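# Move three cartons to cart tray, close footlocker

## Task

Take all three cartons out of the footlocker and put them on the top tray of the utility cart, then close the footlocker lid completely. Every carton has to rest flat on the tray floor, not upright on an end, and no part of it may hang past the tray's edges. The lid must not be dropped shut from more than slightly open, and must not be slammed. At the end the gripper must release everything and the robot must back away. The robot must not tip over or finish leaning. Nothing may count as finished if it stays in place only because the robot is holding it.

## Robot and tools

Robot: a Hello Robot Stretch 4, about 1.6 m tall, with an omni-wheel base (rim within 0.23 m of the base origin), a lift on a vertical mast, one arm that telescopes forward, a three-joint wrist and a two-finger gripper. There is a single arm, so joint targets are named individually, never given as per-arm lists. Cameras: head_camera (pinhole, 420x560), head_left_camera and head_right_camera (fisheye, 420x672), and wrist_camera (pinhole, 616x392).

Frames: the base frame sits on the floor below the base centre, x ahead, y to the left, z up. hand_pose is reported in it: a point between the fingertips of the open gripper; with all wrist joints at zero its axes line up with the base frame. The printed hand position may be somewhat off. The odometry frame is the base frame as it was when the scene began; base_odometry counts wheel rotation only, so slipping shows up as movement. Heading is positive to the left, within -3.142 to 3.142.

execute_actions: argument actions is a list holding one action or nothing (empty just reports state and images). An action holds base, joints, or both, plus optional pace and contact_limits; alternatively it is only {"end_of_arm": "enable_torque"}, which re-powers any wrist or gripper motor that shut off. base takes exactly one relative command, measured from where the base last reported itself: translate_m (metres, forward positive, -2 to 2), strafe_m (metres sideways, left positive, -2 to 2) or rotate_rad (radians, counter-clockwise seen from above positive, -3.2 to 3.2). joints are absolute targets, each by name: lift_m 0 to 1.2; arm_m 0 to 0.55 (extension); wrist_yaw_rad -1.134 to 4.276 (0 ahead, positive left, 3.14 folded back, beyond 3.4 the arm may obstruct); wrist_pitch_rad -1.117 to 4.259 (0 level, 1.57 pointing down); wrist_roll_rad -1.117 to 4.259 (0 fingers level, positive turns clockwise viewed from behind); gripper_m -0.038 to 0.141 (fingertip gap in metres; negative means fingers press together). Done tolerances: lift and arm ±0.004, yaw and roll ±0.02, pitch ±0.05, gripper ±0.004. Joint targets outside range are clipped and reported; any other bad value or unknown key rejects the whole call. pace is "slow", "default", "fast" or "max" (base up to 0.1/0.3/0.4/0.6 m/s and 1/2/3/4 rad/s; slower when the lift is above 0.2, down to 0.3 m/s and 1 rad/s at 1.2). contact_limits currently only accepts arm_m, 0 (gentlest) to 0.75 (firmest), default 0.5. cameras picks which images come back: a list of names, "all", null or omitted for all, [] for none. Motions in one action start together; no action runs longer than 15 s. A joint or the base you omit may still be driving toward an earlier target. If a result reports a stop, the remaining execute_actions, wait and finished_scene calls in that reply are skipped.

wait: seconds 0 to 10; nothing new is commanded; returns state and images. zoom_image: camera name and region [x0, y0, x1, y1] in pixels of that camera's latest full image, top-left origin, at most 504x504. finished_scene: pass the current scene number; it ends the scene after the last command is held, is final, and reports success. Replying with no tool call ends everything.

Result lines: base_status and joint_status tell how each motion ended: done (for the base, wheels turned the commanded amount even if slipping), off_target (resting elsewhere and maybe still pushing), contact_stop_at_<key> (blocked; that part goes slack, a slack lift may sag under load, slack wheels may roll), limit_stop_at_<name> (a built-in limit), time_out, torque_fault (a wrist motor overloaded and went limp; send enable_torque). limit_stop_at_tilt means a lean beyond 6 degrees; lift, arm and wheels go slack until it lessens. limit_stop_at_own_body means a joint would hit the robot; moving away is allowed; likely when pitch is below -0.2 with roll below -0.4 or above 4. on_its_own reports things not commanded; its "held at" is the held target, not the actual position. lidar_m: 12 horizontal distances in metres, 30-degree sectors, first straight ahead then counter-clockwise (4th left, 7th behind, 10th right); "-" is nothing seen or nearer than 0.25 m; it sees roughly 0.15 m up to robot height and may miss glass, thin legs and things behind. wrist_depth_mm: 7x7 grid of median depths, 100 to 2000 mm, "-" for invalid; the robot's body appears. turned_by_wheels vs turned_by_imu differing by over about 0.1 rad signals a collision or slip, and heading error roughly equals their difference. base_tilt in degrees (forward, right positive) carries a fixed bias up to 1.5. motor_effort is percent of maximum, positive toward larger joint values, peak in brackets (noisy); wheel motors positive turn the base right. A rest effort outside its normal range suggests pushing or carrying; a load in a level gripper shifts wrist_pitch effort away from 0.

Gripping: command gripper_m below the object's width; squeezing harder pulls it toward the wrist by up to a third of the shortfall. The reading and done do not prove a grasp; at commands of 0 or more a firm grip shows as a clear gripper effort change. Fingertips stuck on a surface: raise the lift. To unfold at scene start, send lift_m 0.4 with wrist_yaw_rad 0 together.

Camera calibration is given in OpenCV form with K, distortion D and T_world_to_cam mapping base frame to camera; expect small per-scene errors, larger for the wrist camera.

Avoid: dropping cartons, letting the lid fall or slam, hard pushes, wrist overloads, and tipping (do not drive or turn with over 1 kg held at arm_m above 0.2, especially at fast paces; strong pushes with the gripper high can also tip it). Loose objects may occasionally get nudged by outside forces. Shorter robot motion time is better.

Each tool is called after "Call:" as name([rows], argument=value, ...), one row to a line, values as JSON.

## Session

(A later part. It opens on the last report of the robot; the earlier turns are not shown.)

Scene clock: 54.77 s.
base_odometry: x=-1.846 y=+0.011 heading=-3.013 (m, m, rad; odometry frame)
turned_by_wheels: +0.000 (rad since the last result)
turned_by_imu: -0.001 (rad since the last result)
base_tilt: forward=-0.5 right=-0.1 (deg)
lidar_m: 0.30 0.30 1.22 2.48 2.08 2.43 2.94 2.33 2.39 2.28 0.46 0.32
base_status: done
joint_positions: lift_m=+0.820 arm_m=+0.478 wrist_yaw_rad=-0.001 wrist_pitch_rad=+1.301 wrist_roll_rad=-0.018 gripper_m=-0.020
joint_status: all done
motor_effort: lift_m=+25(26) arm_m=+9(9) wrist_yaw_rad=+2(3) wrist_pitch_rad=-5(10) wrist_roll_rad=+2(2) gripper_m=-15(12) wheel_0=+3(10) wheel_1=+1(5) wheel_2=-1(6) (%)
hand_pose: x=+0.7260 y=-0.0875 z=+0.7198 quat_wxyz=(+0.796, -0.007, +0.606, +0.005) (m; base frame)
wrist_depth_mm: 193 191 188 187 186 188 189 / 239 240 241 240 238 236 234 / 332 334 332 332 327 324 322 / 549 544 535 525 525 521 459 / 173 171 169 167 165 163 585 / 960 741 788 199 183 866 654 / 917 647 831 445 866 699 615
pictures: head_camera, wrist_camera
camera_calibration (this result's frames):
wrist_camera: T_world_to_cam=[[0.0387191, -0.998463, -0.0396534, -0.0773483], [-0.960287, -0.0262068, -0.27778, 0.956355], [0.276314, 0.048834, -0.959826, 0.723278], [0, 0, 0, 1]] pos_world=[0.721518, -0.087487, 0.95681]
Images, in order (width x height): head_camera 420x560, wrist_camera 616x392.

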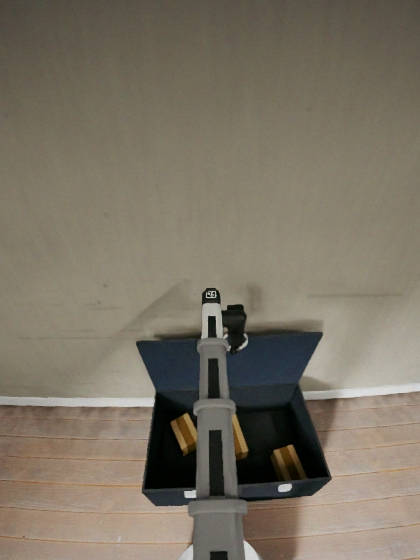

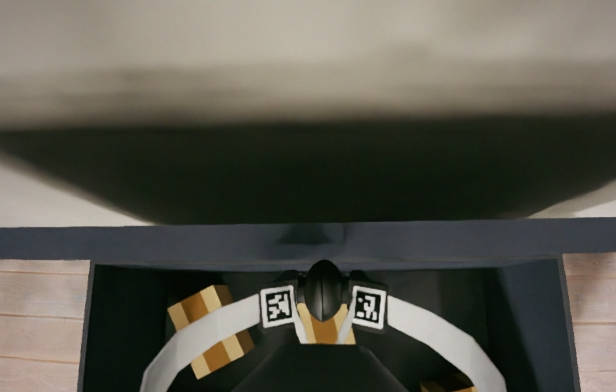

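Call:
execute_actions([
  {"joints":{"arm_m":0.53},"pace":"slow"},
], cameras=["wrist_camera","head_camera"])

Scene clock: 56.53 s.
base_odometry: x=-1.846 y=+0.011 heading=-3.013 (m, m, rad; odometry frame)
turned_by_wheels: +0.000 (rad since the last result)
turned_by_imu: -0.001 (rad since the last result)
base_tilt: forward=-0.6 right=-0.1 (deg)
lidar_m: 0.31 0.32 1.19 2.50 2.09 2.39 2.93 2.33 2.37 2.27 0.48 0.31
base_status: not commanded
joint_positions: lift_m=+0.820 arm_m=+0.528 wrist_yaw_rad=+0.000 wrist_pitch_rad=+1.301 wrist_roll_rad=-0.018 gripper_m=-0.020
joint_status: all done
motor_effort: lift_m=+25(25) arm_m=+9(10) wrist_yaw_rad=+3(4) wrist_pitch_rad=-3(5) wrist_roll_rad=+2(2) gripper_m=-12(12) wheel_0=+2(3) wheel_1=+2(1) wheel_2=-1(1) (%)
hand_pose: x=+0.7762 y=-0.0874 z=+0.7198 quat_wxyz=(+0.796, -0.007, +0.606, +0.005) (m; base frame)
wrist_depth_mm: 118 117 114 114 114 114 - / 146 147 147 146 146 144 142 / 188 186 182 175 178 175 173 / 211 212 211 212 212 212 212 / 353 349 345 307 347 349 355 / 960 707 564 199 182 809 647 / 931 654 759 445 854 707 615
pictures: head_camera, wrist_camera
camera_calibration (this result's frames):
wrist_camera: T_world_to_cam=[[0.0390285, -0.998452, -0.0396323, -0.0795227], [-0.96013, -0.0264839, -0.278296, 1.0048], [0.276815, 0.0489137, -0.959677, 0.708955], [0, 0, 0, 1]] pos_world=[0.771594, -0.0874661, 0.956849]
Images, in order (width x height): head_camera 420x560, wrist_camera 616x392.

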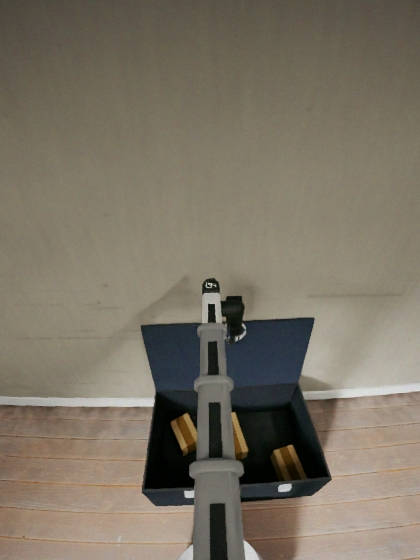

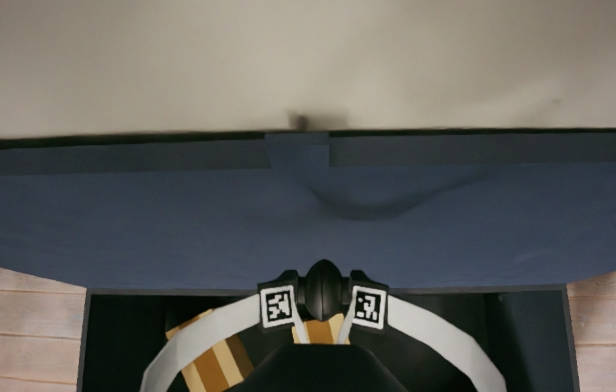

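Lid rests open against the wall. Look down inside.

Call:
execute_actions([
  {"joints":{"arm_m":0.28,"lift_m":0.75,"wrist_pitch_rad":1.57,"gripper_m":0.14}},
], cameras=["wrist_camera","head_camera"])

Scene clock: 59.13 s.
base_odometry: x=-1.846 y=+0.011 heading=-3.013 (m, m, rad; odometry frame)
turned_by_wheels: +0.000 (rad since the last result)
turned_by_imu: -0.001 (rad since the last result)
base_tilt: forward=-0.6 right=-0.1 (deg)
lidar_m: 0.30 0.33 1.21 2.49 2.10 2.40 2.91 2.34 2.37 2.26 0.46 0.33
base_status: not commanded
joint_positions: lift_m=+0.750 arm_m=+0.282 wrist_yaw_rad=+0.000 wrist_pitch_rad=+1.570 wrist_roll_rad=-0.018 gripper_m=+0.140
joint_status: all done
motor_effort: lift_m=+16(24) arm_m=-9(6) wrist_yaw_rad=+1(1) wrist_pitch_rad=-2(2) wrist_roll_rad=+2(2) gripper_m=+2(13) wheel_0=+3(3) wheel_1=+1(2) wheel_2=-1(2) (%)
hand_pose: x=+0.4526 y=-0.0874 z=+0.6401 quat_wxyz=(+0.707, -0.006, +0.707, +0.006) (m; base frame)
wrist_depth_mm: 723 574 574 585 585 603 559 / 904 715 788 750 831 820 591 / 917 750 732 723 842 831 591 / 917 741 866 854 842 715 591 / 917 732 854 854 842 715 597 / 904 615 603 544 591 197 597 / 917 917 759 135 866 854 842
pictures: head_camera, wrist_camera
camera_calibration (this result's frames):
wrist_camera: T_world_to_cam=[[0.0270267, -0.998449, -0.048665, -0.0588141], [-0.999569, -0.0264327, -0.0128076, 0.519804], [0.0115014, 0.0489902, -0.998733, 0.867144], [0, 0, 0, 1]] pos_world=[0.511196, -0.0874646, 0.869841]
Images, in order (width x height): head_camera 420x560, wrist_camera 616x392.

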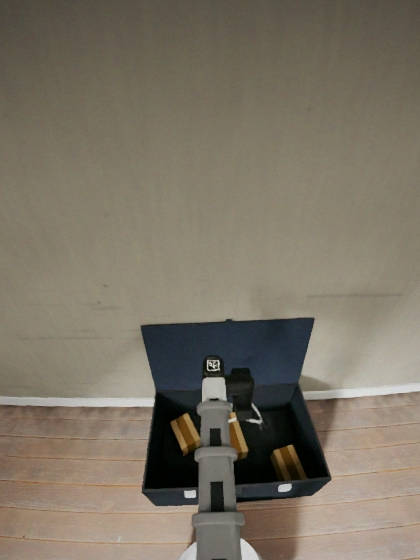

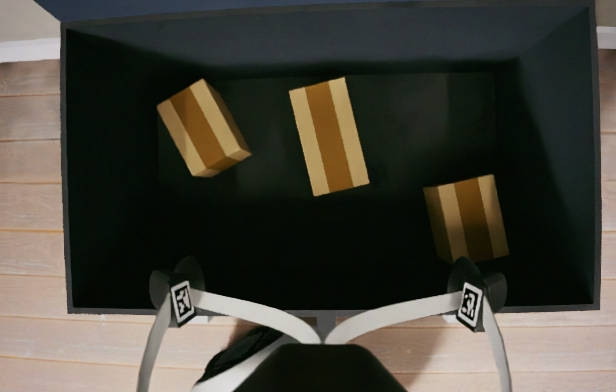

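Call:
execute_actions([
  {"joints":{"arm_m":0.46,"lift_m":0.36,"wrist_roll_rad":-0.26}},
], cameras=["wrist_camera","head_camera"])

Scene clock: 61.87 s.
base_odometry: x=-1.846 y=+0.011 heading=-3.013 (m, m, rad; odometry frame)
turned_by_wheels: +0.000 (rad since the last result)
turned_by_imu: -0.001 (rad since the last result)
base_tilt: forward=-0.5 right=-0.1 (deg)
lidar_m: 0.31 0.32 1.19 2.48 2.11 2.41 2.91 2.33 2.37 2.28 0.48 0.31
base_status: not commanded
joint_positions: lift_m=+0.360 arm_m=+0.458 wrist_yaw_rad=+0.000 wrist_pitch_rad=+1.570 wrist_roll_rad=-0.260 gripper_m=+0.140
joint_status: all done
motor_effort: lift_m=+16(16) arm_m=+9(9) wrist_yaw_rad=+2(1) wrist_pitch_rad=+0(1) wrist_roll_rad=-1(7) gripper_m=+0(1) wheel_0=+2(2) wheel_1=+2(2) wheel_2=-1(1) (%)
hand_pose: x=+0.6296 y=-0.0874 z=+0.2501 quat_wxyz=(+0.701, -0.092, +0.701, +0.092) (m; base frame)
wrist_depth_mm: 307 260 217 189 167 152 - / 430 418 368 297 247 209 189 / 345 384 455 452 433 349 294 / 345 355 459 332 449 439 436 / 351 418 459 334 445 442 436 / 477 469 459 336 334 197 439 / 477 469 466 135 445 445 442
pictures: head_camera, wrist_camera
camera_calibration (this result's frames):
wrist_camera: T_world_to_cam=[[0.265439, -0.96291, -0.0484434, -0.229637], [-0.964128, -0.265117, -0.0130762, 0.648644], [-0.000252004, 0.0501766, -0.99874, 0.483109], [0, 0, 0, 1]] pos_world=[0.686452, -0.0733936, 0.479858]
Images, in order (width x height): head_camera 420x560, wrist_camera 616x392.

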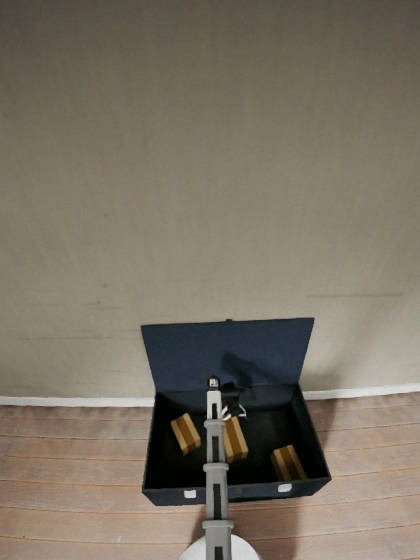

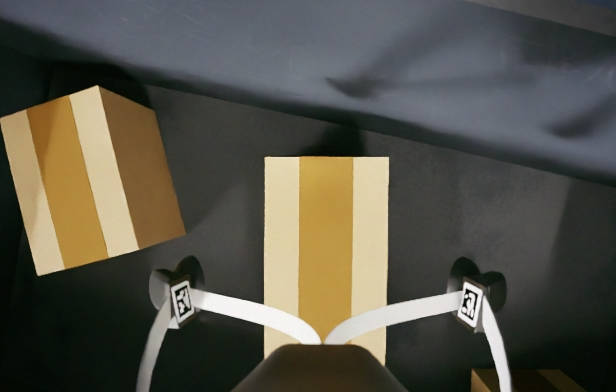

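Call:
execute_actions([
  {"joints":{"arm_m":0.45,"lift_m":0.21}},
], cameras=["wrist_camera"])

Call:
execute_actions([
  {"joints":{"gripper_m":0.06}},
], cameras=[])

Call:
execute_actions([
  {"joints":{"lift_m":0.7}},
], cameras=["wrist_camera","head_camera"])

Scene clock: 63.67 s.
base_odometry: x=-1.846 y=+0.011 heading=-3.013 (m, m, rad; odometry frame)
turned_by_wheels: +0.000 (rad since the last result)
turned_by_imu: -0.001 (rad since the last result)
base_tilt: forward=-0.5 right=-0.2 (deg)
lidar_m: 0.30 0.31 1.21 2.47 2.07 2.39 2.94 2.34 2.36 2.29 0.46 0.33
base_status: not commanded
joint_positions: lift_m=+0.210 arm_m=+0.452 wrist_yaw_rad=+0.000 wrist_pitch_rad=+1.570 wrist_roll_rad=-0.260 gripper_m=+0.140
joint_status: all done
motor_effort: lift_m=+14(17) arm_m=-9(8) wrist_yaw_rad=+2(0) wrist_pitch_rad=-1(0) wrist_roll_rad=-1(0) gripper_m=-4(1) wheel_0=+2(2) wheel_1=+1(1) wheel_2=-1(1) (%)
hand_pose: x=+0.6227 y=-0.0874 z=+0.1002 quat_wxyz=(+0.701, -0.092, +0.701, +0.092) (m; base frame)
wrist_depth_mm: 310 282 236 205 182 165 - / 270 309 304 300 267 227 203 / 256 309 304 182 181 294 291 / 244 309 186 183 181 296 291 / 236 309 187 183 181 296 293 / 315 312 187 183 181 192 294 / 319 314 187 140 182 297 294
pictures: wrist_camera
camera_calibration (this result's frames):
wrist_camera: T_world_to_cam=[[0.265339, -0.962935, -0.0484854, -0.234982], [-0.964155, -0.265024, -0.0129237, 0.63997], [-0.000405161, 0.0501766, -0.99874, 0.333517], [0, 0, 0, 1]] pos_world=[0.679516, -0.0733991, 0.329974]
Images, in order (width x height): wrist_camera 616x392.

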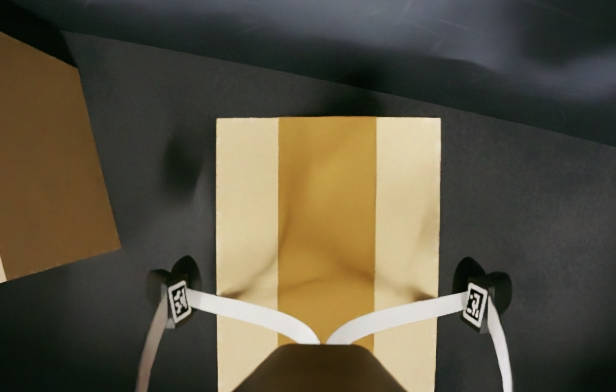

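Scene clock: 65.47 s.
base_odometry: x=-1.846 y=+0.011 heading=-3.013 (m, m, rad; odometry frame)
turned_by_wheels: +0.000 (rad since the last result)
turned_by_imu: -0.001 (rad since the last result)
base_tilt: forward=-0.5 right=-0.2 (deg)
lidar_m: 0.31 0.30 1.22 2.48 2.08 2.39 2.92 2.32 2.39 2.28 0.48 0.30
base_status: not commanded
joint_positions: lift_m=+0.210 arm_m=+0.452 wrist_yaw_rad=+0.000 wrist_pitch_rad=+1.570 wrist_roll_rad=-0.260 gripper_m=+0.060
joint_status: all done
motor_effort: lift_m=+18(18) arm_m=-9(9) wrist_yaw_rad=+0(0) wrist_pitch_rad=+0(3) wrist_roll_rad=+0(1) gripper_m=-22(25) wheel_0=+2(2) wheel_1=+1(1) wheel_2=-1(1) (%)
hand_pose: x=+0.6228 y=-0.0874 z=+0.0999 quat_wxyz=(+0.702, -0.092, +0.701, +0.092) (m; base frame)
wrist_depth_mm: 307 286 237 207 183 167 - / 268 306 301 297 272 229 205 / 255 307 173 171 169 291 289 / 242 307 174 171 170 293 289 / 236 309 175 173 170 293 290 / 315 310 176 173 172 178 290 / 315 312 177 148 172 296 291
pictures: none
No camera images: the call's "cameras" was empty. Leave "cameras" out to get every camera's image.

Scene clock: 68.37 s.
base_odometry: x=-1.846 y=+0.011 heading=-3.013 (m, m, rad; odometry frame)
turned_by_wheels: +0.000 (rad since the last result)
turned_by_imu: -0.001 (rad since the last result)
base_tilt: forward=-0.6 right=-0.1 (deg)
lidar_m: 0.30 0.32 1.22 2.47 2.09 2.39 2.93 2.30 2.38 2.28 0.48 0.34
base_status: not commanded
joint_positions: lift_m=+0.699 arm_m=+0.452 wrist_yaw_rad=+0.000 wrist_pitch_rad=+1.570 wrist_roll_rad=-0.260 gripper_m=+0.060
joint_status: all done
motor_effort: lift_m=+27(29) arm_m=-9(9) wrist_yaw_rad=+1(0) wrist_pitch_rad=+0(0) wrist_roll_rad=-1(0) gripper_m=-24(23) wheel_0=+2(2) wheel_1=+1(1) wheel_2=-1(1) (%)
hand_pose: x=+0.6228 y=-0.0874 z=+0.5892 quat_wxyz=(+0.702, -0.092, +0.701, +0.092) (m; base frame)
wrist_depth_mm: 413 366 319 287 260 240 224 / 842 530 462 399 349 307 278 / 564 691 173 171 169 442 394 / 564 715 175 172 170 768 574 / 569 798 175 172 171 768 585 / 574 683 177 173 171 178 559 / 539 574 177 148 171 668 512
pictures: head_camera, wrist_camera
camera_calibration (this result's frames):
wrist_camera: T_world_to_cam=[[0.265507, -0.962894, -0.0483875, -0.211463], [-0.964109, -0.265175, -0.0132794, 0.646561], [-0.0000445039, 0.0501766, -0.99874, 0.821612], [0, 0, 0, 1]] pos_world=[0.679536, -0.0733902, 0.818931]
Images, in order (width x height): head_camera 420x560, wrist_camera 616x392.

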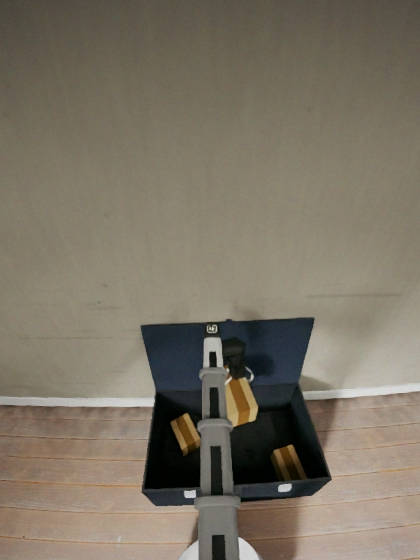

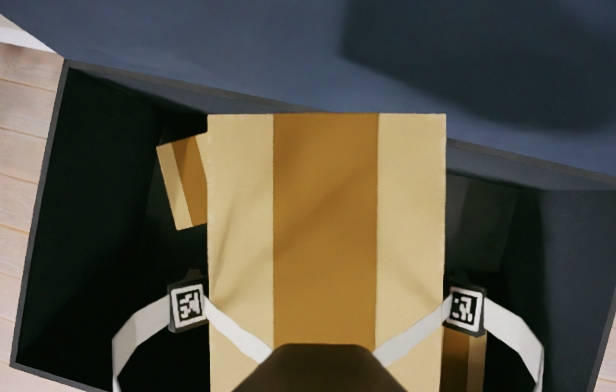

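Call:
execute_actions([
  {"joints":{"arm_m":0.1,"wrist_roll_rad":0},"base":{"translate_m":-0.1},"pace":"fast"},
], cameras=[])

Call:
execute_actions([
  {"base":{"rotate_rad":-2.62}},
], cameras=[])

Call:
execute_actions([
  {"base":{"translate_m":1.7},"joints":{"lift_m":1.15},"pace":"fast"},
], cameras=[])

Call:
execute_actions([
  {"base":{"rotate_rad":-0.49}},
], cameras=["head_camera","head_left_camera"])

Scene clock: 70.43 s.
base_odometry: x=-1.747 y=+0.024 heading=-3.013 (m, m, rad; odometry frame)
turned_by_wheels: +0.000 (rad since the last result)
turned_by_imu: -0.001 (rad since the last result)
base_tilt: forward=-0.6 right=-0.1 (deg)
lidar_m: 0.27 0.42 1.33 2.45 2.04 2.41 2.81 2.26 2.38 2.28 0.63 0.39
base_status: done
joint_positions: lift_m=+0.699 arm_m=+0.102 wrist_yaw_rad=+0.000 wrist_pitch_rad=+1.570 wrist_roll_rad=+0.000 gripper_m=+0.060
joint_status: all done
motor_effort: lift_m=+27(27) arm_m=-8(16) wrist_yaw_rad=+3(1) wrist_pitch_rad=-1(3) wrist_roll_rad=+1(8) gripper_m=-26(23) wheel_0=+1(4) wheel_1=+1(9) wheel_2=-3(14) (%)
hand_pose: x=+0.2727 y=-0.0874 z=+0.5892 quat_wxyz=(+0.707, +0.000, +0.707, +0.000) (m; base frame)
wrist_depth_mm: 549 741 788 788 778 661 580 / 564 741 809 788 778 661 559 / 854 640 173 171 168 788 788 / 854 842 175 171 170 809 798 / 854 854 175 173 171 798 788 / 866 854 176 173 172 178 788 / 866 854 177 148 172 809 798
pictures: none
No camera images: the call's "cameras" was empty. Leave "cameras" out to get every camera's image.

Scene clock: 73.03 s.
base_odometry: x=-1.747 y=+0.024 heading=+0.651 (m, m, rad; odometry frame)
turned_by_wheels: -2.620 (rad since the last result)
turned_by_imu: -2.649 (rad since the last result)
base_tilt: forward=-0.6 right=-0.2 (deg)
lidar_m: 0.27 2.39 2.28 0.64 0.43 0.40 0.46 1.34 2.46 2.02 2.36 0.36
base_status: done
joint_positions: lift_m=+0.699 arm_m=+0.102 wrist_yaw_rad=+0.000 wrist_pitch_rad=+1.570 wrist_roll_rad=+0.000 gripper_m=+0.060
joint_status: not commanded
motor_effort: lift_m=+28(27) arm_m=-8(9) wrist_yaw_rad=+0(0) wrist_pitch_rad=+0(3) wrist_roll_rad=+1(2) gripper_m=-23(22) wheel_0=+2(9) wheel_1=+1(8) wheel_2=+0(7) (%)
hand_pose: x=+0.2727 y=-0.0874 z=+0.5892 quat_wxyz=(+0.707, +0.000, +0.707, +0.000) (m; base frame)
wrist_depth_mm: 854 831 831 831 798 788 778 / 854 831 831 820 809 798 788 / 866 842 173 170 169 788 788 / 842 842 174 172 170 798 788 / 854 842 175 173 171 809 798 / 866 854 176 173 171 178 788 / 866 842 177 148 171 798 798
pictures: none
No camera images: the call's "cameras" was empty. Leave "cameras" out to get every camera's image.

Scene clock: 78.63 s.
base_odometry: x=-0.395 y=+1.054 heading=+0.651 (m, m, rad; odometry frame)
turned_by_wheels: +0.000 (rad since the last result)
turned_by_imu: -0.001 (rad since the last result)
base_tilt: forward=-0.5 right=-0.1 (deg)
lidar_m: 0.27 0.55 1.44 1.51 2.01 1.93 1.98 3.41 2.52 1.92 1.37 0.38
base_status: done
joint_positions: lift_m=+1.149 arm_m=+0.101 wrist_yaw_rad=+0.000 wrist_pitch_rad=+1.570 wrist_roll_rad=+0.000 gripper_m=+0.060
joint_status: all done
motor_effort: lift_m=+27(29) arm_m=-8(8) wrist_yaw_rad=+1(2) wrist_pitch_rad=+0(1) wrist_roll_rad=+1(1) gripper_m=-21(21) wheel_0=+0(11) wheel_1=+1(7) wheel_2=+2(13) (%)
hand_pose: x=+0.2727 y=-0.0874 z=+1.0392 quat_wxyz=(+0.707, +0.000, +0.707, +0.000) (m; base frame)
wrist_depth_mm: 1308 591 798 788 778 1229 1229 / 1336 1308 798 1138 1098 1281 1229 / 1366 1308 174 171 169 1229 1229 / 1336 1336 175 171 169 1281 1229 / 1336 1308 175 172 170 1255 1229 / 1366 1336 176 173 171 178 1255 / 1336 1336 177 148 171 1255 1255
pictures: none
No camera images: the call's "cameras" was empty. Leave "cameras" out to get every camera's image.

Scene clock: 80.23 s.
base_odometry: x=-0.395 y=+1.054 heading=+0.161 (m, m, rad; odometry frame)
turned_by_wheels: -0.490 (rad since the last result)
turned_by_imu: -0.496 (rad since the last result)
base_tilt: forward=-0.5 right=-0.1 (deg)
lidar_m: 0.27 0.55 0.56 1.43 1.54 2.14 1.97 2.00 3.41 2.51 1.84 0.33
base_status: done
joint_positions: lift_m=+1.149 arm_m=+0.101 wrist_yaw_rad=+0.000 wrist_pitch_rad=+1.570 wrist_roll_rad=+0.000 gripper_m=+0.060
joint_status: not commanded
motor_effort: lift_m=+27(27) arm_m=-8(8) wrist_yaw_rad=+1(2) wrist_pitch_rad=+0(0) wrist_roll_rad=+1(1) gripper_m=-23(22) wheel_0=+2(9) wheel_1=+0(2) wheel_2=+0(5) (%)
hand_pose: x=+0.2727 y=-0.0874 z=+1.0392 quat_wxyz=(+0.708, +0.000, +0.707, +0.000) (m; base frame)
wrist_depth_mm: 445 809 798 1281 1255 1229 1205 / 634 820 1138 1281 1281 1255 1205 / 820 976 174 170 169 1255 1229 / 1336 1336 174 172 170 1255 1229 / 1366 1308 175 172 171 1255 1229 / 1366 1336 175 174 171 179 1229 / 1336 1308 177 148 172 1255 1229
pictures: head_camera, head_left_camera
Images, in order (width x height): head_camera 420x560, head_left_camera 420x672.

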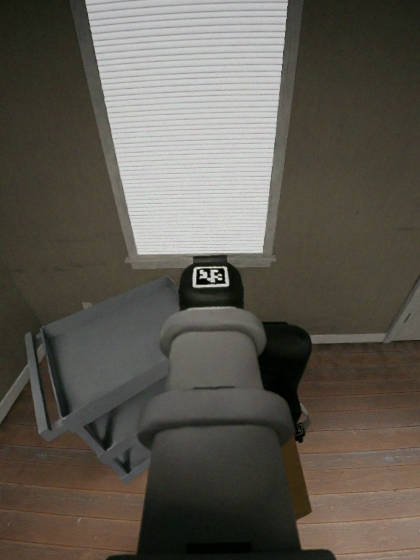

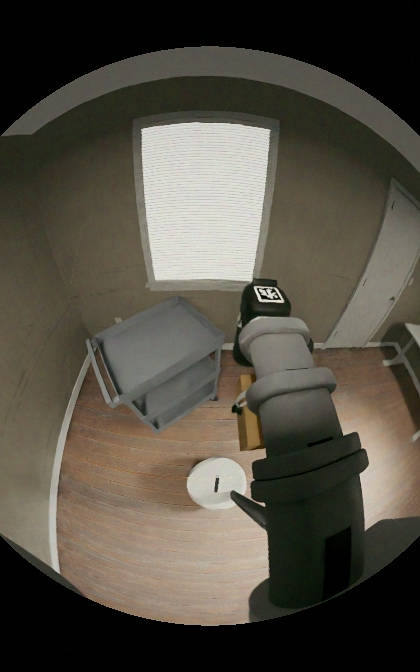

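Call:
execute_actions([
  {"base":{"rotate_rad":0.62}},
], cameras=[])

Call:
execute_actions([
  {"base":{"translate_m":0.22},"joints":{"arm_m":0.36,"lift_m":1.2}},
])

Scene clock: 82.20 s.
base_odometry: x=-0.395 y=+1.054 heading=+0.781 (m, m, rad; odometry frame)
turned_by_wheels: +0.620 (rad since the last result)
turned_by_imu: +0.626 (rad since the last result)
base_tilt: forward=-0.6 right=-0.1 (deg)
lidar_m: 0.29 0.59 1.43 1.59 2.38 1.92 2.09 2.76 2.51 1.73 1.31 0.36
base_status: done
joint_positions: lift_m=+1.149 arm_m=+0.101 wrist_yaw_rad=+0.000 wrist_pitch_rad=+1.570 wrist_roll_rad=+0.000 gripper_m=+0.060
joint_status: not commanded
motor_effort: lift_m=+27(27) arm_m=-8(8) wrist_yaw_rad=+1(1) wrist_pitch_rad=+0(1) wrist_roll_rad=+1(1) gripper_m=-24(20) wheel_0=-2(3) wheel_1=-1(5) wheel_2=-1(2) (%)
hand_pose: x=+0.2727 y=-0.0874 z=+1.0392 quat_wxyz=(+0.708, +0.000, +0.707, +0.000) (m; base frame)
wrist_depth_mm: 1308 1308 798 788 778 768 1229 / 1308 1336 1308 1098 1098 1229 1229 / 1336 1308 174 170 169 1255 1255 / 1308 1336 175 171 170 1255 1229 / 1336 1336 175 172 170 1255 1229 / 1336 1336 176 174 171 179 1229 / 1366 1336 177 148 171 1255 1255
pictures: none
No camera images: the call's "cameras" was empty. Leave "cameras" out to get every camera's image.

Scene clock: 84.37 s.
base_odometry: x=-0.238 y=+1.209 heading=+0.781 (m, m, rad; odometry frame)
turned_by_wheels: +0.000 (rad since the last result)
turned_by_imu: -0.001 (rad since the last result)
base_tilt: forward=-0.6 right=-0.1 (deg)
lidar_m: 0.33 0.35 1.30 1.42 2.19 2.15 2.27 2.71 2.67 1.49 0.50 0.35
base_status: done
joint_positions: lift_m=+1.199 arm_m=+0.359 wrist_yaw_rad=+0.000 wrist_pitch_rad=+1.570 wrist_roll_rad=+0.000 gripper_m=+0.060
joint_status: all done
motor_effort: lift_m=+27(29) arm_m=+8(8) wrist_yaw_rad=+1(1) wrist_pitch_rad=+0(3) wrist_roll_rad=+1(1) gripper_m=-23(21) wheel_0=+1(9) wheel_1=+0(6) wheel_2=+0(8) (%)
hand_pose: x=+0.5298 y=-0.0874 z=+1.0889 quat_wxyz=(+0.708, +0.000, +0.707, +0.000) (m; base frame)
wrist_depth_mm: 1205 480 517 496 504 500 496 / 1308 484 525 517 508 504 500 / 1397 484 173 170 169 504 500 / 1397 500 174 171 169 508 500 / 1366 492 175 172 171 508 504 / 1397 462 176 173 171 178 504 / 1397 484 177 148 171 488 473
pictures: head_camera, head_left_camera, head_right_camera, wrist_camera
camera_calibration (this result's frames):
wrist_camera: T_world_to_cam=[[0.00980661, -0.998767, -0.0486698, -0.0299588], [-0.999868, -0.00916393, -0.0134105, 0.605021], [0.0129479, 0.0487949, -0.998725, 1.31369], [0, 0, 0, 1]] pos_world=[0.588226, -0.088479, 1.31867]
Images, in order (width x height): head_camera 420x560, head_left_camera 420x672, head_right_camera 420x672, wrist_camera 616x392.

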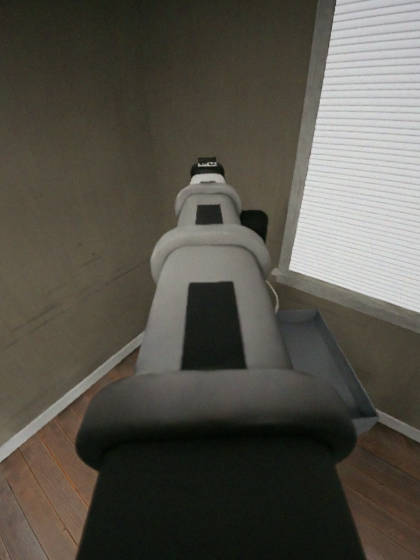

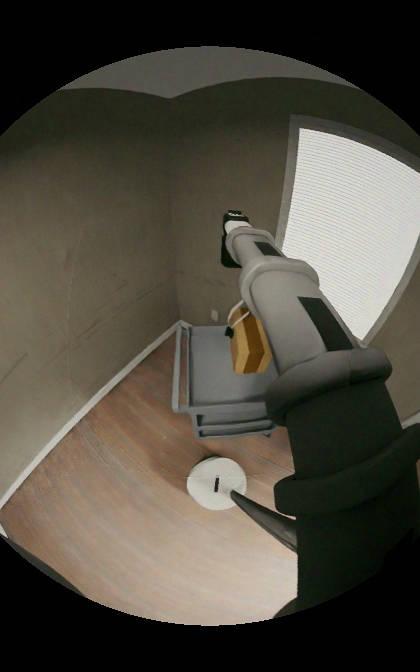

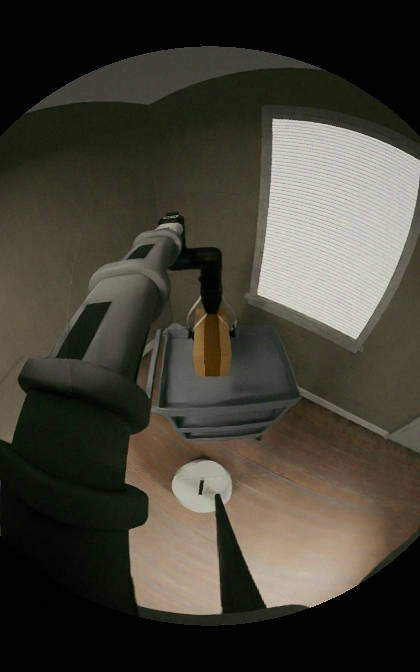

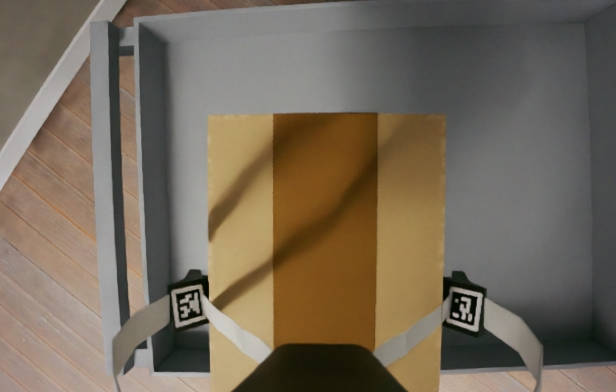

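Call:
execute_actions([
  {"base":{"strafe_m":0.11},"joints":{"arm_m":0.41,"lift_m":1.05}},
], cameras=[])

Call:
execute_actions([
  {"joints":{"lift_m":0.988},"pace":"slow"},
], cameras=["wrist_camera"])

Call:
execute_actions([
  {"joints":{"gripper_m":0.14}},
], cameras=[])

Call:
execute_actions([
  {"joints":{"lift_m":1.1},"pace":"fast"},
], cameras=["wrist_camera"])

Scene clock: 86.23 s.
base_odometry: x=-0.316 y=+1.287 heading=+0.781 (m, m, rad; odometry frame)
turned_by_wheels: +0.000 (rad since the last result)
turned_by_imu: -0.001 (rad since the last result)
base_tilt: forward=-0.5 right=-0.1 (deg)
lidar_m: 0.33 1.21 1.21 1.34 2.03 2.12 2.19 2.76 2.73 1.57 0.51 0.35
base_status: done
joint_positions: lift_m=+1.050 arm_m=+0.408 wrist_yaw_rad=+0.000 wrist_pitch_rad=+1.570 wrist_roll_rad=+0.000 gripper_m=+0.060
joint_status: all done
motor_effort: lift_m=+18(27) arm_m=+9(5) wrist_yaw_rad=+2(1) wrist_pitch_rad=+0(1) wrist_roll_rad=+1(2) gripper_m=-25(21) wheel_0=+0(5) wheel_1=+1(8) wheel_2=-1(1) (%)
hand_pose: x=+0.5797 y=-0.0874 z=+0.9399 quat_wxyz=(+0.708, +0.000, +0.707, +0.000) (m; base frame)
wrist_depth_mm: 1042 310 349 362 362 355 351 / 1138 310 370 366 359 357 353 / 1229 329 174 171 169 359 355 / 1229 329 174 172 170 362 355 / 1255 1205 175 173 170 359 357 / 1205 309 176 173 171 179 357 / 1229 1205 177 148 171 362 357
pictures: none
No camera images: the call's "cameras" was empty. Leave "cameras" out to get every camera's image.

Scene clock: 87.63 s.
base_odometry: x=-0.316 y=+1.287 heading=+0.781 (m, m, rad; odometry frame)
turned_by_wheels: +0.000 (rad since the last result)
turned_by_imu: -0.001 (rad since the last result)
base_tilt: forward=-0.5 right=-0.2 (deg)
lidar_m: 0.32 1.23 1.20 1.34 2.01 2.11 2.20 2.76 2.75 1.57 0.48 0.35
base_status: not commanded
joint_positions: lift_m=+0.988 arm_m=+0.408 wrist_yaw_rad=+0.000 wrist_pitch_rad=+1.570 wrist_roll_rad=+0.000 gripper_m=+0.060
joint_status: all done
motor_effort: lift_m=+18(18) arm_m=+9(9) wrist_yaw_rad=+1(2) wrist_pitch_rad=+0(0) wrist_roll_rad=+1(2) gripper_m=-22(25) wheel_0=-1(1) wheel_1=+1(1) wheel_2=-1(1) (%)
hand_pose: x=+0.5797 y=-0.0874 z=+0.8779 quat_wxyz=(+0.707, +0.000, +0.707, +0.000) (m; base frame)
wrist_depth_mm: 243 268 307 304 300 296 294 / 621 267 309 304 300 297 293 / 676 266 173 171 169 298 294 / 707 283 174 172 170 298 296 / 707 266 175 173 171 300 296 / 1182 249 176 173 171 178 298 / 1182 251 177 148 172 301 297
pictures: wrist_camera
camera_calibration (this result's frames):
wrist_camera: T_world_to_cam=[[0.0096325, -0.998768, -0.0486707, -0.040615], [-0.999871, -0.00899448, -0.0133109, 0.652033], [0.0128568, 0.0487927, -0.998726, 1.10239], [0, 0, 0, 1]] pos_world=[0.638167, -0.0884889, 1.10769]
Images, in order (width x height): wrist_camera 616x392.

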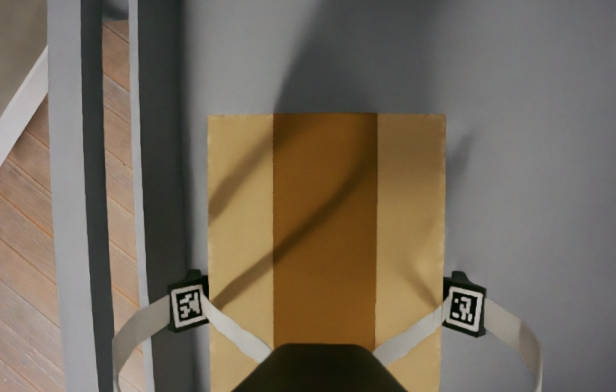

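Scene clock: 89.43 s.
base_odometry: x=-0.316 y=+1.287 heading=+0.781 (m, m, rad; odometry frame)
turned_by_wheels: +0.000 (rad since the last result)
turned_by_imu: -0.001 (rad since the last result)
base_tilt: forward=-0.5 right=-0.1 (deg)
lidar_m: 0.32 1.23 1.21 1.33 2.02 2.12 2.22 2.78 2.75 1.57 0.52 0.35
base_status: not commanded
joint_positions: lift_m=+0.988 arm_m=+0.408 wrist_yaw_rad=+0.000 wrist_pitch_rad=+1.570 wrist_roll_rad=+0.000 gripper_m=+0.140
joint_status: all done
motor_effort: lift_m=+18(18) arm_m=+9(9) wrist_yaw_rad=+1(2) wrist_pitch_rad=-2(1) wrist_roll_rad=+1(1) gripper_m=+2(28) wheel_0=-1(1) wheel_1=+1(1) wheel_2=-1(1) (%)
hand_pose: x=+0.5795 y=-0.0874 z=+0.8779 quat_wxyz=(+0.707, +0.000, +0.707, +0.000) (m; base frame)
wrist_depth_mm: 244 268 309 306 301 298 296 / 627 268 309 306 301 298 296 / 676 287 310 188 186 298 296 / 699 270 191 188 186 301 297 / 1160 266 191 189 187 301 297 / 1182 249 191 189 187 198 297 / 1182 259 193 135 187 301 300
pictures: none
No camera images: the call's "cameras" was empty. Leave "cameras" out to get every camera's image.

Scene clock: 90.67 s.
base_odometry: x=-0.316 y=+1.287 heading=+0.781 (m, m, rad; odometry frame)
turned_by_wheels: +0.000 (rad since the last result)
turned_by_imu: +0.000 (rad since the last result)
base_tilt: forward=-0.6 right=-0.1 (deg)
lidar_m: 0.32 1.23 1.22 1.32 2.03 2.11 2.18 2.74 2.73 1.57 0.49 0.35
base_status: not commanded
joint_positions: lift_m=+1.100 arm_m=+0.408 wrist_yaw_rad=+0.000 wrist_pitch_rad=+1.570 wrist_roll_rad=+0.000 gripper_m=+0.140
joint_status: all done
motor_effort: lift_m=+25(26) arm_m=+8(8) wrist_yaw_rad=+1(2) wrist_pitch_rad=-1(2) wrist_roll_rad=+1(1) gripper_m=+0(0) wheel_0=-1(1) wheel_1=+1(1) wheel_2=-1(1) (%)
hand_pose: x=+0.5796 y=-0.0874 z=+0.9894 quat_wxyz=(+0.707, +0.000, +0.707, +0.000) (m; base frame)
wrist_depth_mm: 1060 1182 389 407 384 397 394 / 1160 1229 421 418 413 407 402 / 1255 1255 424 418 413 410 404 / 1308 1255 421 300 413 407 407 / 1308 1255 424 301 413 410 404 / 1308 1281 366 303 300 198 407 / 1308 1281 427 135 415 413 410
pictures: wrist_camera
camera_calibration (this result's frames):
wrist_camera: T_world_to_cam=[[0.00953883, -0.998769, -0.0486755, -0.0351302], [-0.999878, -0.00892508, -0.0128107, 0.65291], [0.0123605, 0.0487918, -0.998732, 1.214], [0, 0, 0, 1]] pos_world=[0.63816, -0.088493, 1.21912]
Images, in order (width x height): wrist_camera 616x392.

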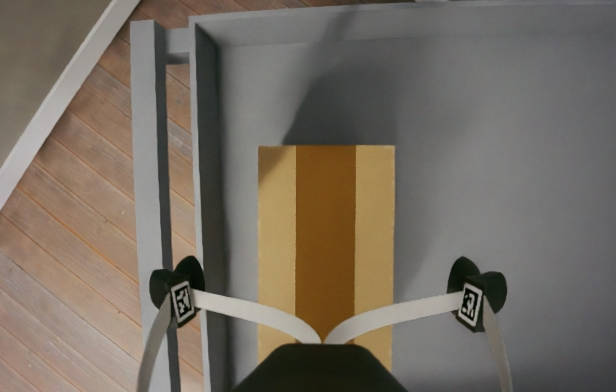

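Call:
execute_actions([
  {"base":{"translate_m":-0.3},"joints":{"arm_m":0.0},"pace":"fast"},
], cameras=[])

Call:
execute_actions([
  {"base":{"rotate_rad":0.049},"joints":{"lift_m":0.6,"wrist_roll_rad":-0.55},"pace":"max"},
], cameras=[])

Call:
execute_actions([
  {"base":{"translate_m":-1.76},"pace":"max"},
], cameras=[])

Call:
execute_actions([
  {"base":{"rotate_rad":2.44},"pace":"fast"},
], cameras=[])

Call:
execute_actions([
  {"base":{"translate_m":0.1},"joints":{"arm_m":0.465}},
], cameras=["wrist_camera","head_camera"])

Scene clock: 93.33 s.
base_odometry: x=-0.529 y=+1.076 heading=+0.781 (m, m, rad; odometry frame)
turned_by_wheels: +0.000 (rad since the last result)
turned_by_imu: -0.001 (rad since the last result)
base_tilt: forward=-0.5 right=-0.2 (deg)
lidar_m: 0.64 1.43 1.39 1.51 2.31 1.83 1.94 3.40 2.55 1.87 1.45 0.66
base_status: done
joint_positions: lift_m=+1.100 arm_m=+0.002 wrist_yaw_rad=+0.000 wrist_pitch_rad=+1.570 wrist_roll_rad=+0.000 gripper_m=+0.140
joint_status: all done
motor_effort: lift_m=+24(25) arm_m=-9(7) wrist_yaw_rad=+3(1) wrist_pitch_rad=-2(2) wrist_roll_rad=+1(1) gripper_m=+1(2) wheel_0=+1(4) wheel_1=-2(7) wheel_2=-2(5) (%)
hand_pose: x=+0.1725 y=-0.0874 z=+0.9894 quat_wxyz=(+0.707, +0.000, +0.707, +0.000) (m; base frame)
wrist_depth_mm: 1281 1281 1255 1060 1042 1098 1205 / 1281 1281 1255 1229 1205 1182 1182 / 1281 1281 1229 1205 1229 1205 1182 / 1281 1255 1255 1229 1205 1182 1205 / 1281 1281 1060 1042 1229 1205 1205 / 1308 1255 1025 1042 1229 198 1205 / 1308 1281 1255 135 1229 1205 1205
pictures: none
No camera images: the call's "cameras" was empty. Leave "cameras" out to get every camera's image.

Scene clock: 95.17 s.
base_odometry: x=-0.529 y=+1.076 heading=+0.829 (m, m, rad; odometry frame)
turned_by_wheels: +0.049 (rad since the last result)
turned_by_imu: +0.049 (rad since the last result)
base_tilt: forward=-0.6 right=-0.1 (deg)
lidar_m: 0.63 1.40 1.38 1.57 2.31 1.81 1.96 2.74 2.56 1.82 1.45 0.65
base_status: done
joint_positions: lift_m=+0.600 arm_m=+0.001 wrist_yaw_rad=+0.000 wrist_pitch_rad=+1.570 wrist_roll_rad=-0.549 gripper_m=+0.140
joint_status: all done
motor_effort: lift_m=+17(21) arm_m=-8(8) wrist_yaw_rad=+1(3) wrist_pitch_rad=-1(2) wrist_roll_rad=-1(9) gripper_m=-1(1) wheel_0=-3(2) wheel_1=-1(7) wheel_2=-1(5) (%)
hand_pose: x=+0.1726 y=-0.0874 z=+0.4900 quat_wxyz=(+0.681, -0.192, +0.680, +0.192) (m; base frame)
wrist_depth_mm: 741 732 723 715 707 691 683 / 750 741 723 715 707 699 699 / 750 741 732 723 707 699 691 / 759 535 512 544 715 707 699 / 759 517 512 504 715 699 699 / 750 521 512 504 715 198 699 / 768 525 517 135 723 715 699
pictures: none
No camera images: the call's "cameras" was empty. Leave "cameras" out to get every camera's image.

Scene clock: 100.40 s.
base_odometry: x=-1.718 y=-0.222 heading=+0.829 (m, m, rad; odometry frame)
turned_by_wheels: +0.000 (rad since the last result)
turned_by_imu: -0.002 (rad since the last result)
base_tilt: forward=-0.6 right=-0.1 (deg)
lidar_m: 2.40 2.55 2.23 0.51 0.39 0.39 1.05 1.67 2.22 1.82 2.60 2.80
base_status: done
joint_positions: lift_m=+0.600 arm_m=+0.001 wrist_yaw_rad=+0.000 wrist_pitch_rad=+1.570 wrist_roll_rad=-0.549 gripper_m=+0.140
joint_status: not commanded
motor_effort: lift_m=+17(18) arm_m=-8(8) wrist_yaw_rad=+1(2) wrist_pitch_rad=-1(1) wrist_roll_rad=-1(1) gripper_m=+1(1) wheel_0=+1(10) wheel_1=+0(10) wheel_2=+0(10) (%)
hand_pose: x=+0.1726 y=-0.0874 z=+0.4900 quat_wxyz=(+0.681, -0.192, +0.680, +0.192) (m; base frame)
wrist_depth_mm: 741 741 723 723 707 691 683 / 750 732 732 723 707 707 691 / 750 741 723 723 715 707 691 / 750 539 512 539 715 699 699 / 750 517 508 504 715 699 707 / 750 521 517 508 715 198 699 / 715 521 517 135 715 707 699
pictures: none
No camera images: the call's "cameras" was empty. Leave "cameras" out to get every camera's image.

Scene clock: 102.57 s.
base_odometry: x=-1.718 y=-0.222 heading=-3.014 (m, m, rad; odometry frame)
turned_by_wheels: +2.440 (rad since the last result)
turned_by_imu: +2.466 (rad since the last result)
base_tilt: forward=-0.5 right=-0.1 (deg)
lidar_m: 0.39 0.96 1.34 2.23 1.81 2.06 2.82 2.39 2.63 2.53 0.61 0.43
base_status: done
joint_positions: lift_m=+0.600 arm_m=+0.001 wrist_yaw_rad=+0.000 wrist_pitch_rad=+1.570 wrist_roll_rad=-0.549 gripper_m=+0.140
joint_status: not commanded
motor_effort: lift_m=+18(18) arm_m=-8(8) wrist_yaw_rad=+1(1) wrist_pitch_rad=-1(0) wrist_roll_rad=-1(1) gripper_m=+2(0) wheel_0=+0(3) wheel_1=+1(7) wheel_2=+1(10) (%)
hand_pose: x=+0.1727 y=-0.0874 z=+0.4899 quat_wxyz=(+0.681, -0.192, +0.680, +0.192) (m; base frame)
wrist_depth_mm: 741 732 732 715 418 676 668 / 741 732 732 715 574 418 668 / 750 741 723 723 707 603 462 / 750 535 512 544 715 707 661 / 759 521 512 508 715 691 699 / 759 521 512 504 707 198 699 / 759 521 512 135 715 707 699
pictures: none
No camera images: the call's "cameras" was empty. Leave "cameras" out to get every camera's image.

Scene clock: 105.00 s.
base_odometry: x=-1.817 y=-0.235 heading=-3.014 (m, m, rad; odometry frame)
turned_by_wheels: +0.000 (rad since the last result)
turned_by_imu: -0.001 (rad since the last result)
base_tilt: forward=-0.5 right=-0.1 (deg)
lidar_m: 0.30 0.88 1.19 2.22 1.89 2.04 2.94 2.48 2.62 2.52 0.46 0.33
base_status: done
joint_positions: lift_m=+0.600 arm_m=+0.463 wrist_yaw_rad=+0.000 wrist_pitch_rad=+1.570 wrist_roll_rad=-0.550 gripper_m=+0.140
joint_status: all done
motor_effort: lift_m=+18(18) arm_m=+9(9) wrist_yaw_rad=-1(1) wrist_pitch_rad=-1(1) wrist_roll_rad=+0(2) gripper_m=+2(0) wheel_0=+2(1) wheel_1=+0(2) wheel_2=+1(11) (%)
hand_pose: x=+0.6347 y=-0.0874 z=+0.4899 quat_wxyz=(+0.681, -0.192, +0.680, +0.192) (m; base frame)
wrist_depth_mm: 741 732 640 267 213 179 - / 741 732 732 373 277 217 187 / 750 741 530 654 373 283 236 / 750 732 525 580 691 373 309 / 750 741 707 580 691 676 466 / 759 433 699 707 683 198 668 / 759 452 634 135 691 683 676
pictures: head_camera, wrist_camera
camera_calibration (this result's frames):
wrist_camera: T_world_to_cam=[[0.529881, -0.846702, -0.0481833, -0.377155], [-0.847948, -0.52992, -0.0130091, 0.55972], [-0.0145185, 0.0477502, -0.998754, 0.731508], [0, 0, 0, 1]] pos_world=[0.685081, -0.05766, 0.719705]
Images, in order (width x height): head_camera 420x560, wrist_camera 616x392.

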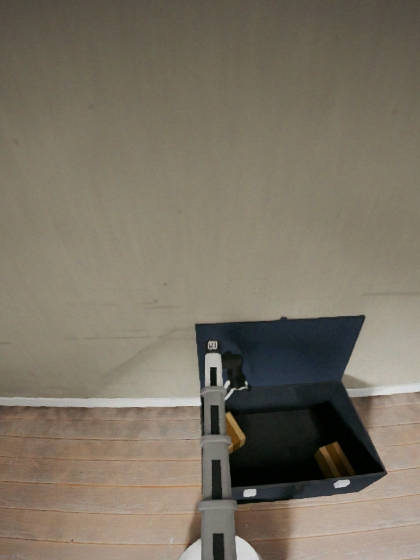

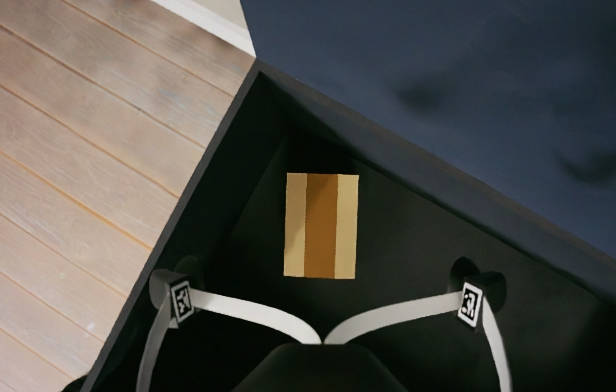

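Call:
execute_actions([
  {"joints":{"lift_m":0.3,"arm_m":0.455,"wrist_roll_rad":-0.51},"pace":"fast"},
], cameras=["wrist_camera"])

Scene clock: 106.90 s.
base_odometry: x=-1.817 y=-0.235 heading=-3.014 (m, m, rad; odometry frame)
turned_by_wheels: +0.000 (rad since the last result)
turned_by_imu: -0.001 (rad since the last result)
base_tilt: forward=-0.6 right=-0.1 (deg)
lidar_m: 0.31 0.89 1.17 2.21 1.89 2.07 2.91 2.48 2.61 2.51 0.47 0.32
base_status: not commanded
joint_positions: lift_m=+0.300 arm_m=+0.457 wrist_yaw_rad=+0.000 wrist_pitch_rad=+1.570 wrist_roll_rad=-0.511 gripper_m=+0.140
joint_status: all done
motor_effort: lift_m=+16(16) arm_m=-9(9) wrist_yaw_rad=+2(1) wrist_pitch_rad=-1(1) wrist_roll_rad=+2(3) gripper_m=+0(4) wheel_0=+2(2) wheel_1=-1(0) wheel_2=+1(1) (%)
hand_pose: x=+0.6276 y=-0.0874 z=+0.1901 quat_wxyz=(+0.684, -0.179, +0.684, +0.178) (m; base frame)
wrist_depth_mm: 138 181 248 212 163 134 - / 148 201 314 342 231 172 146 / 163 228 353 389 347 248 195 / 181 263 394 273 384 382 294 / 202 297 399 273 387 382 377 / 227 315 277 274 272 198 377 / 259 397 402 135 389 384 379
pictures: wrist_camera
camera_calibration (this result's frames):
wrist_camera: T_world_to_cam=[[0.496044, -0.86695, -0.0483435, -0.368368], [-0.868202, -0.496046, -0.012803, 0.565471], [-0.012881, 0.0483228, -0.998749, 0.430936], [0, 0, 0, 1]] pos_world=[0.679221, -0.0596813, 0.419829]
Images, in order (width x height): wrist_camera 616x392.

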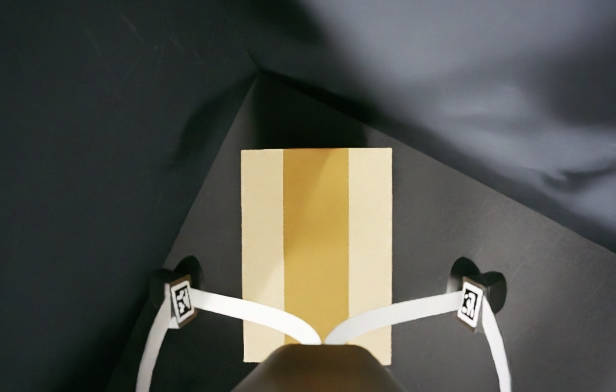

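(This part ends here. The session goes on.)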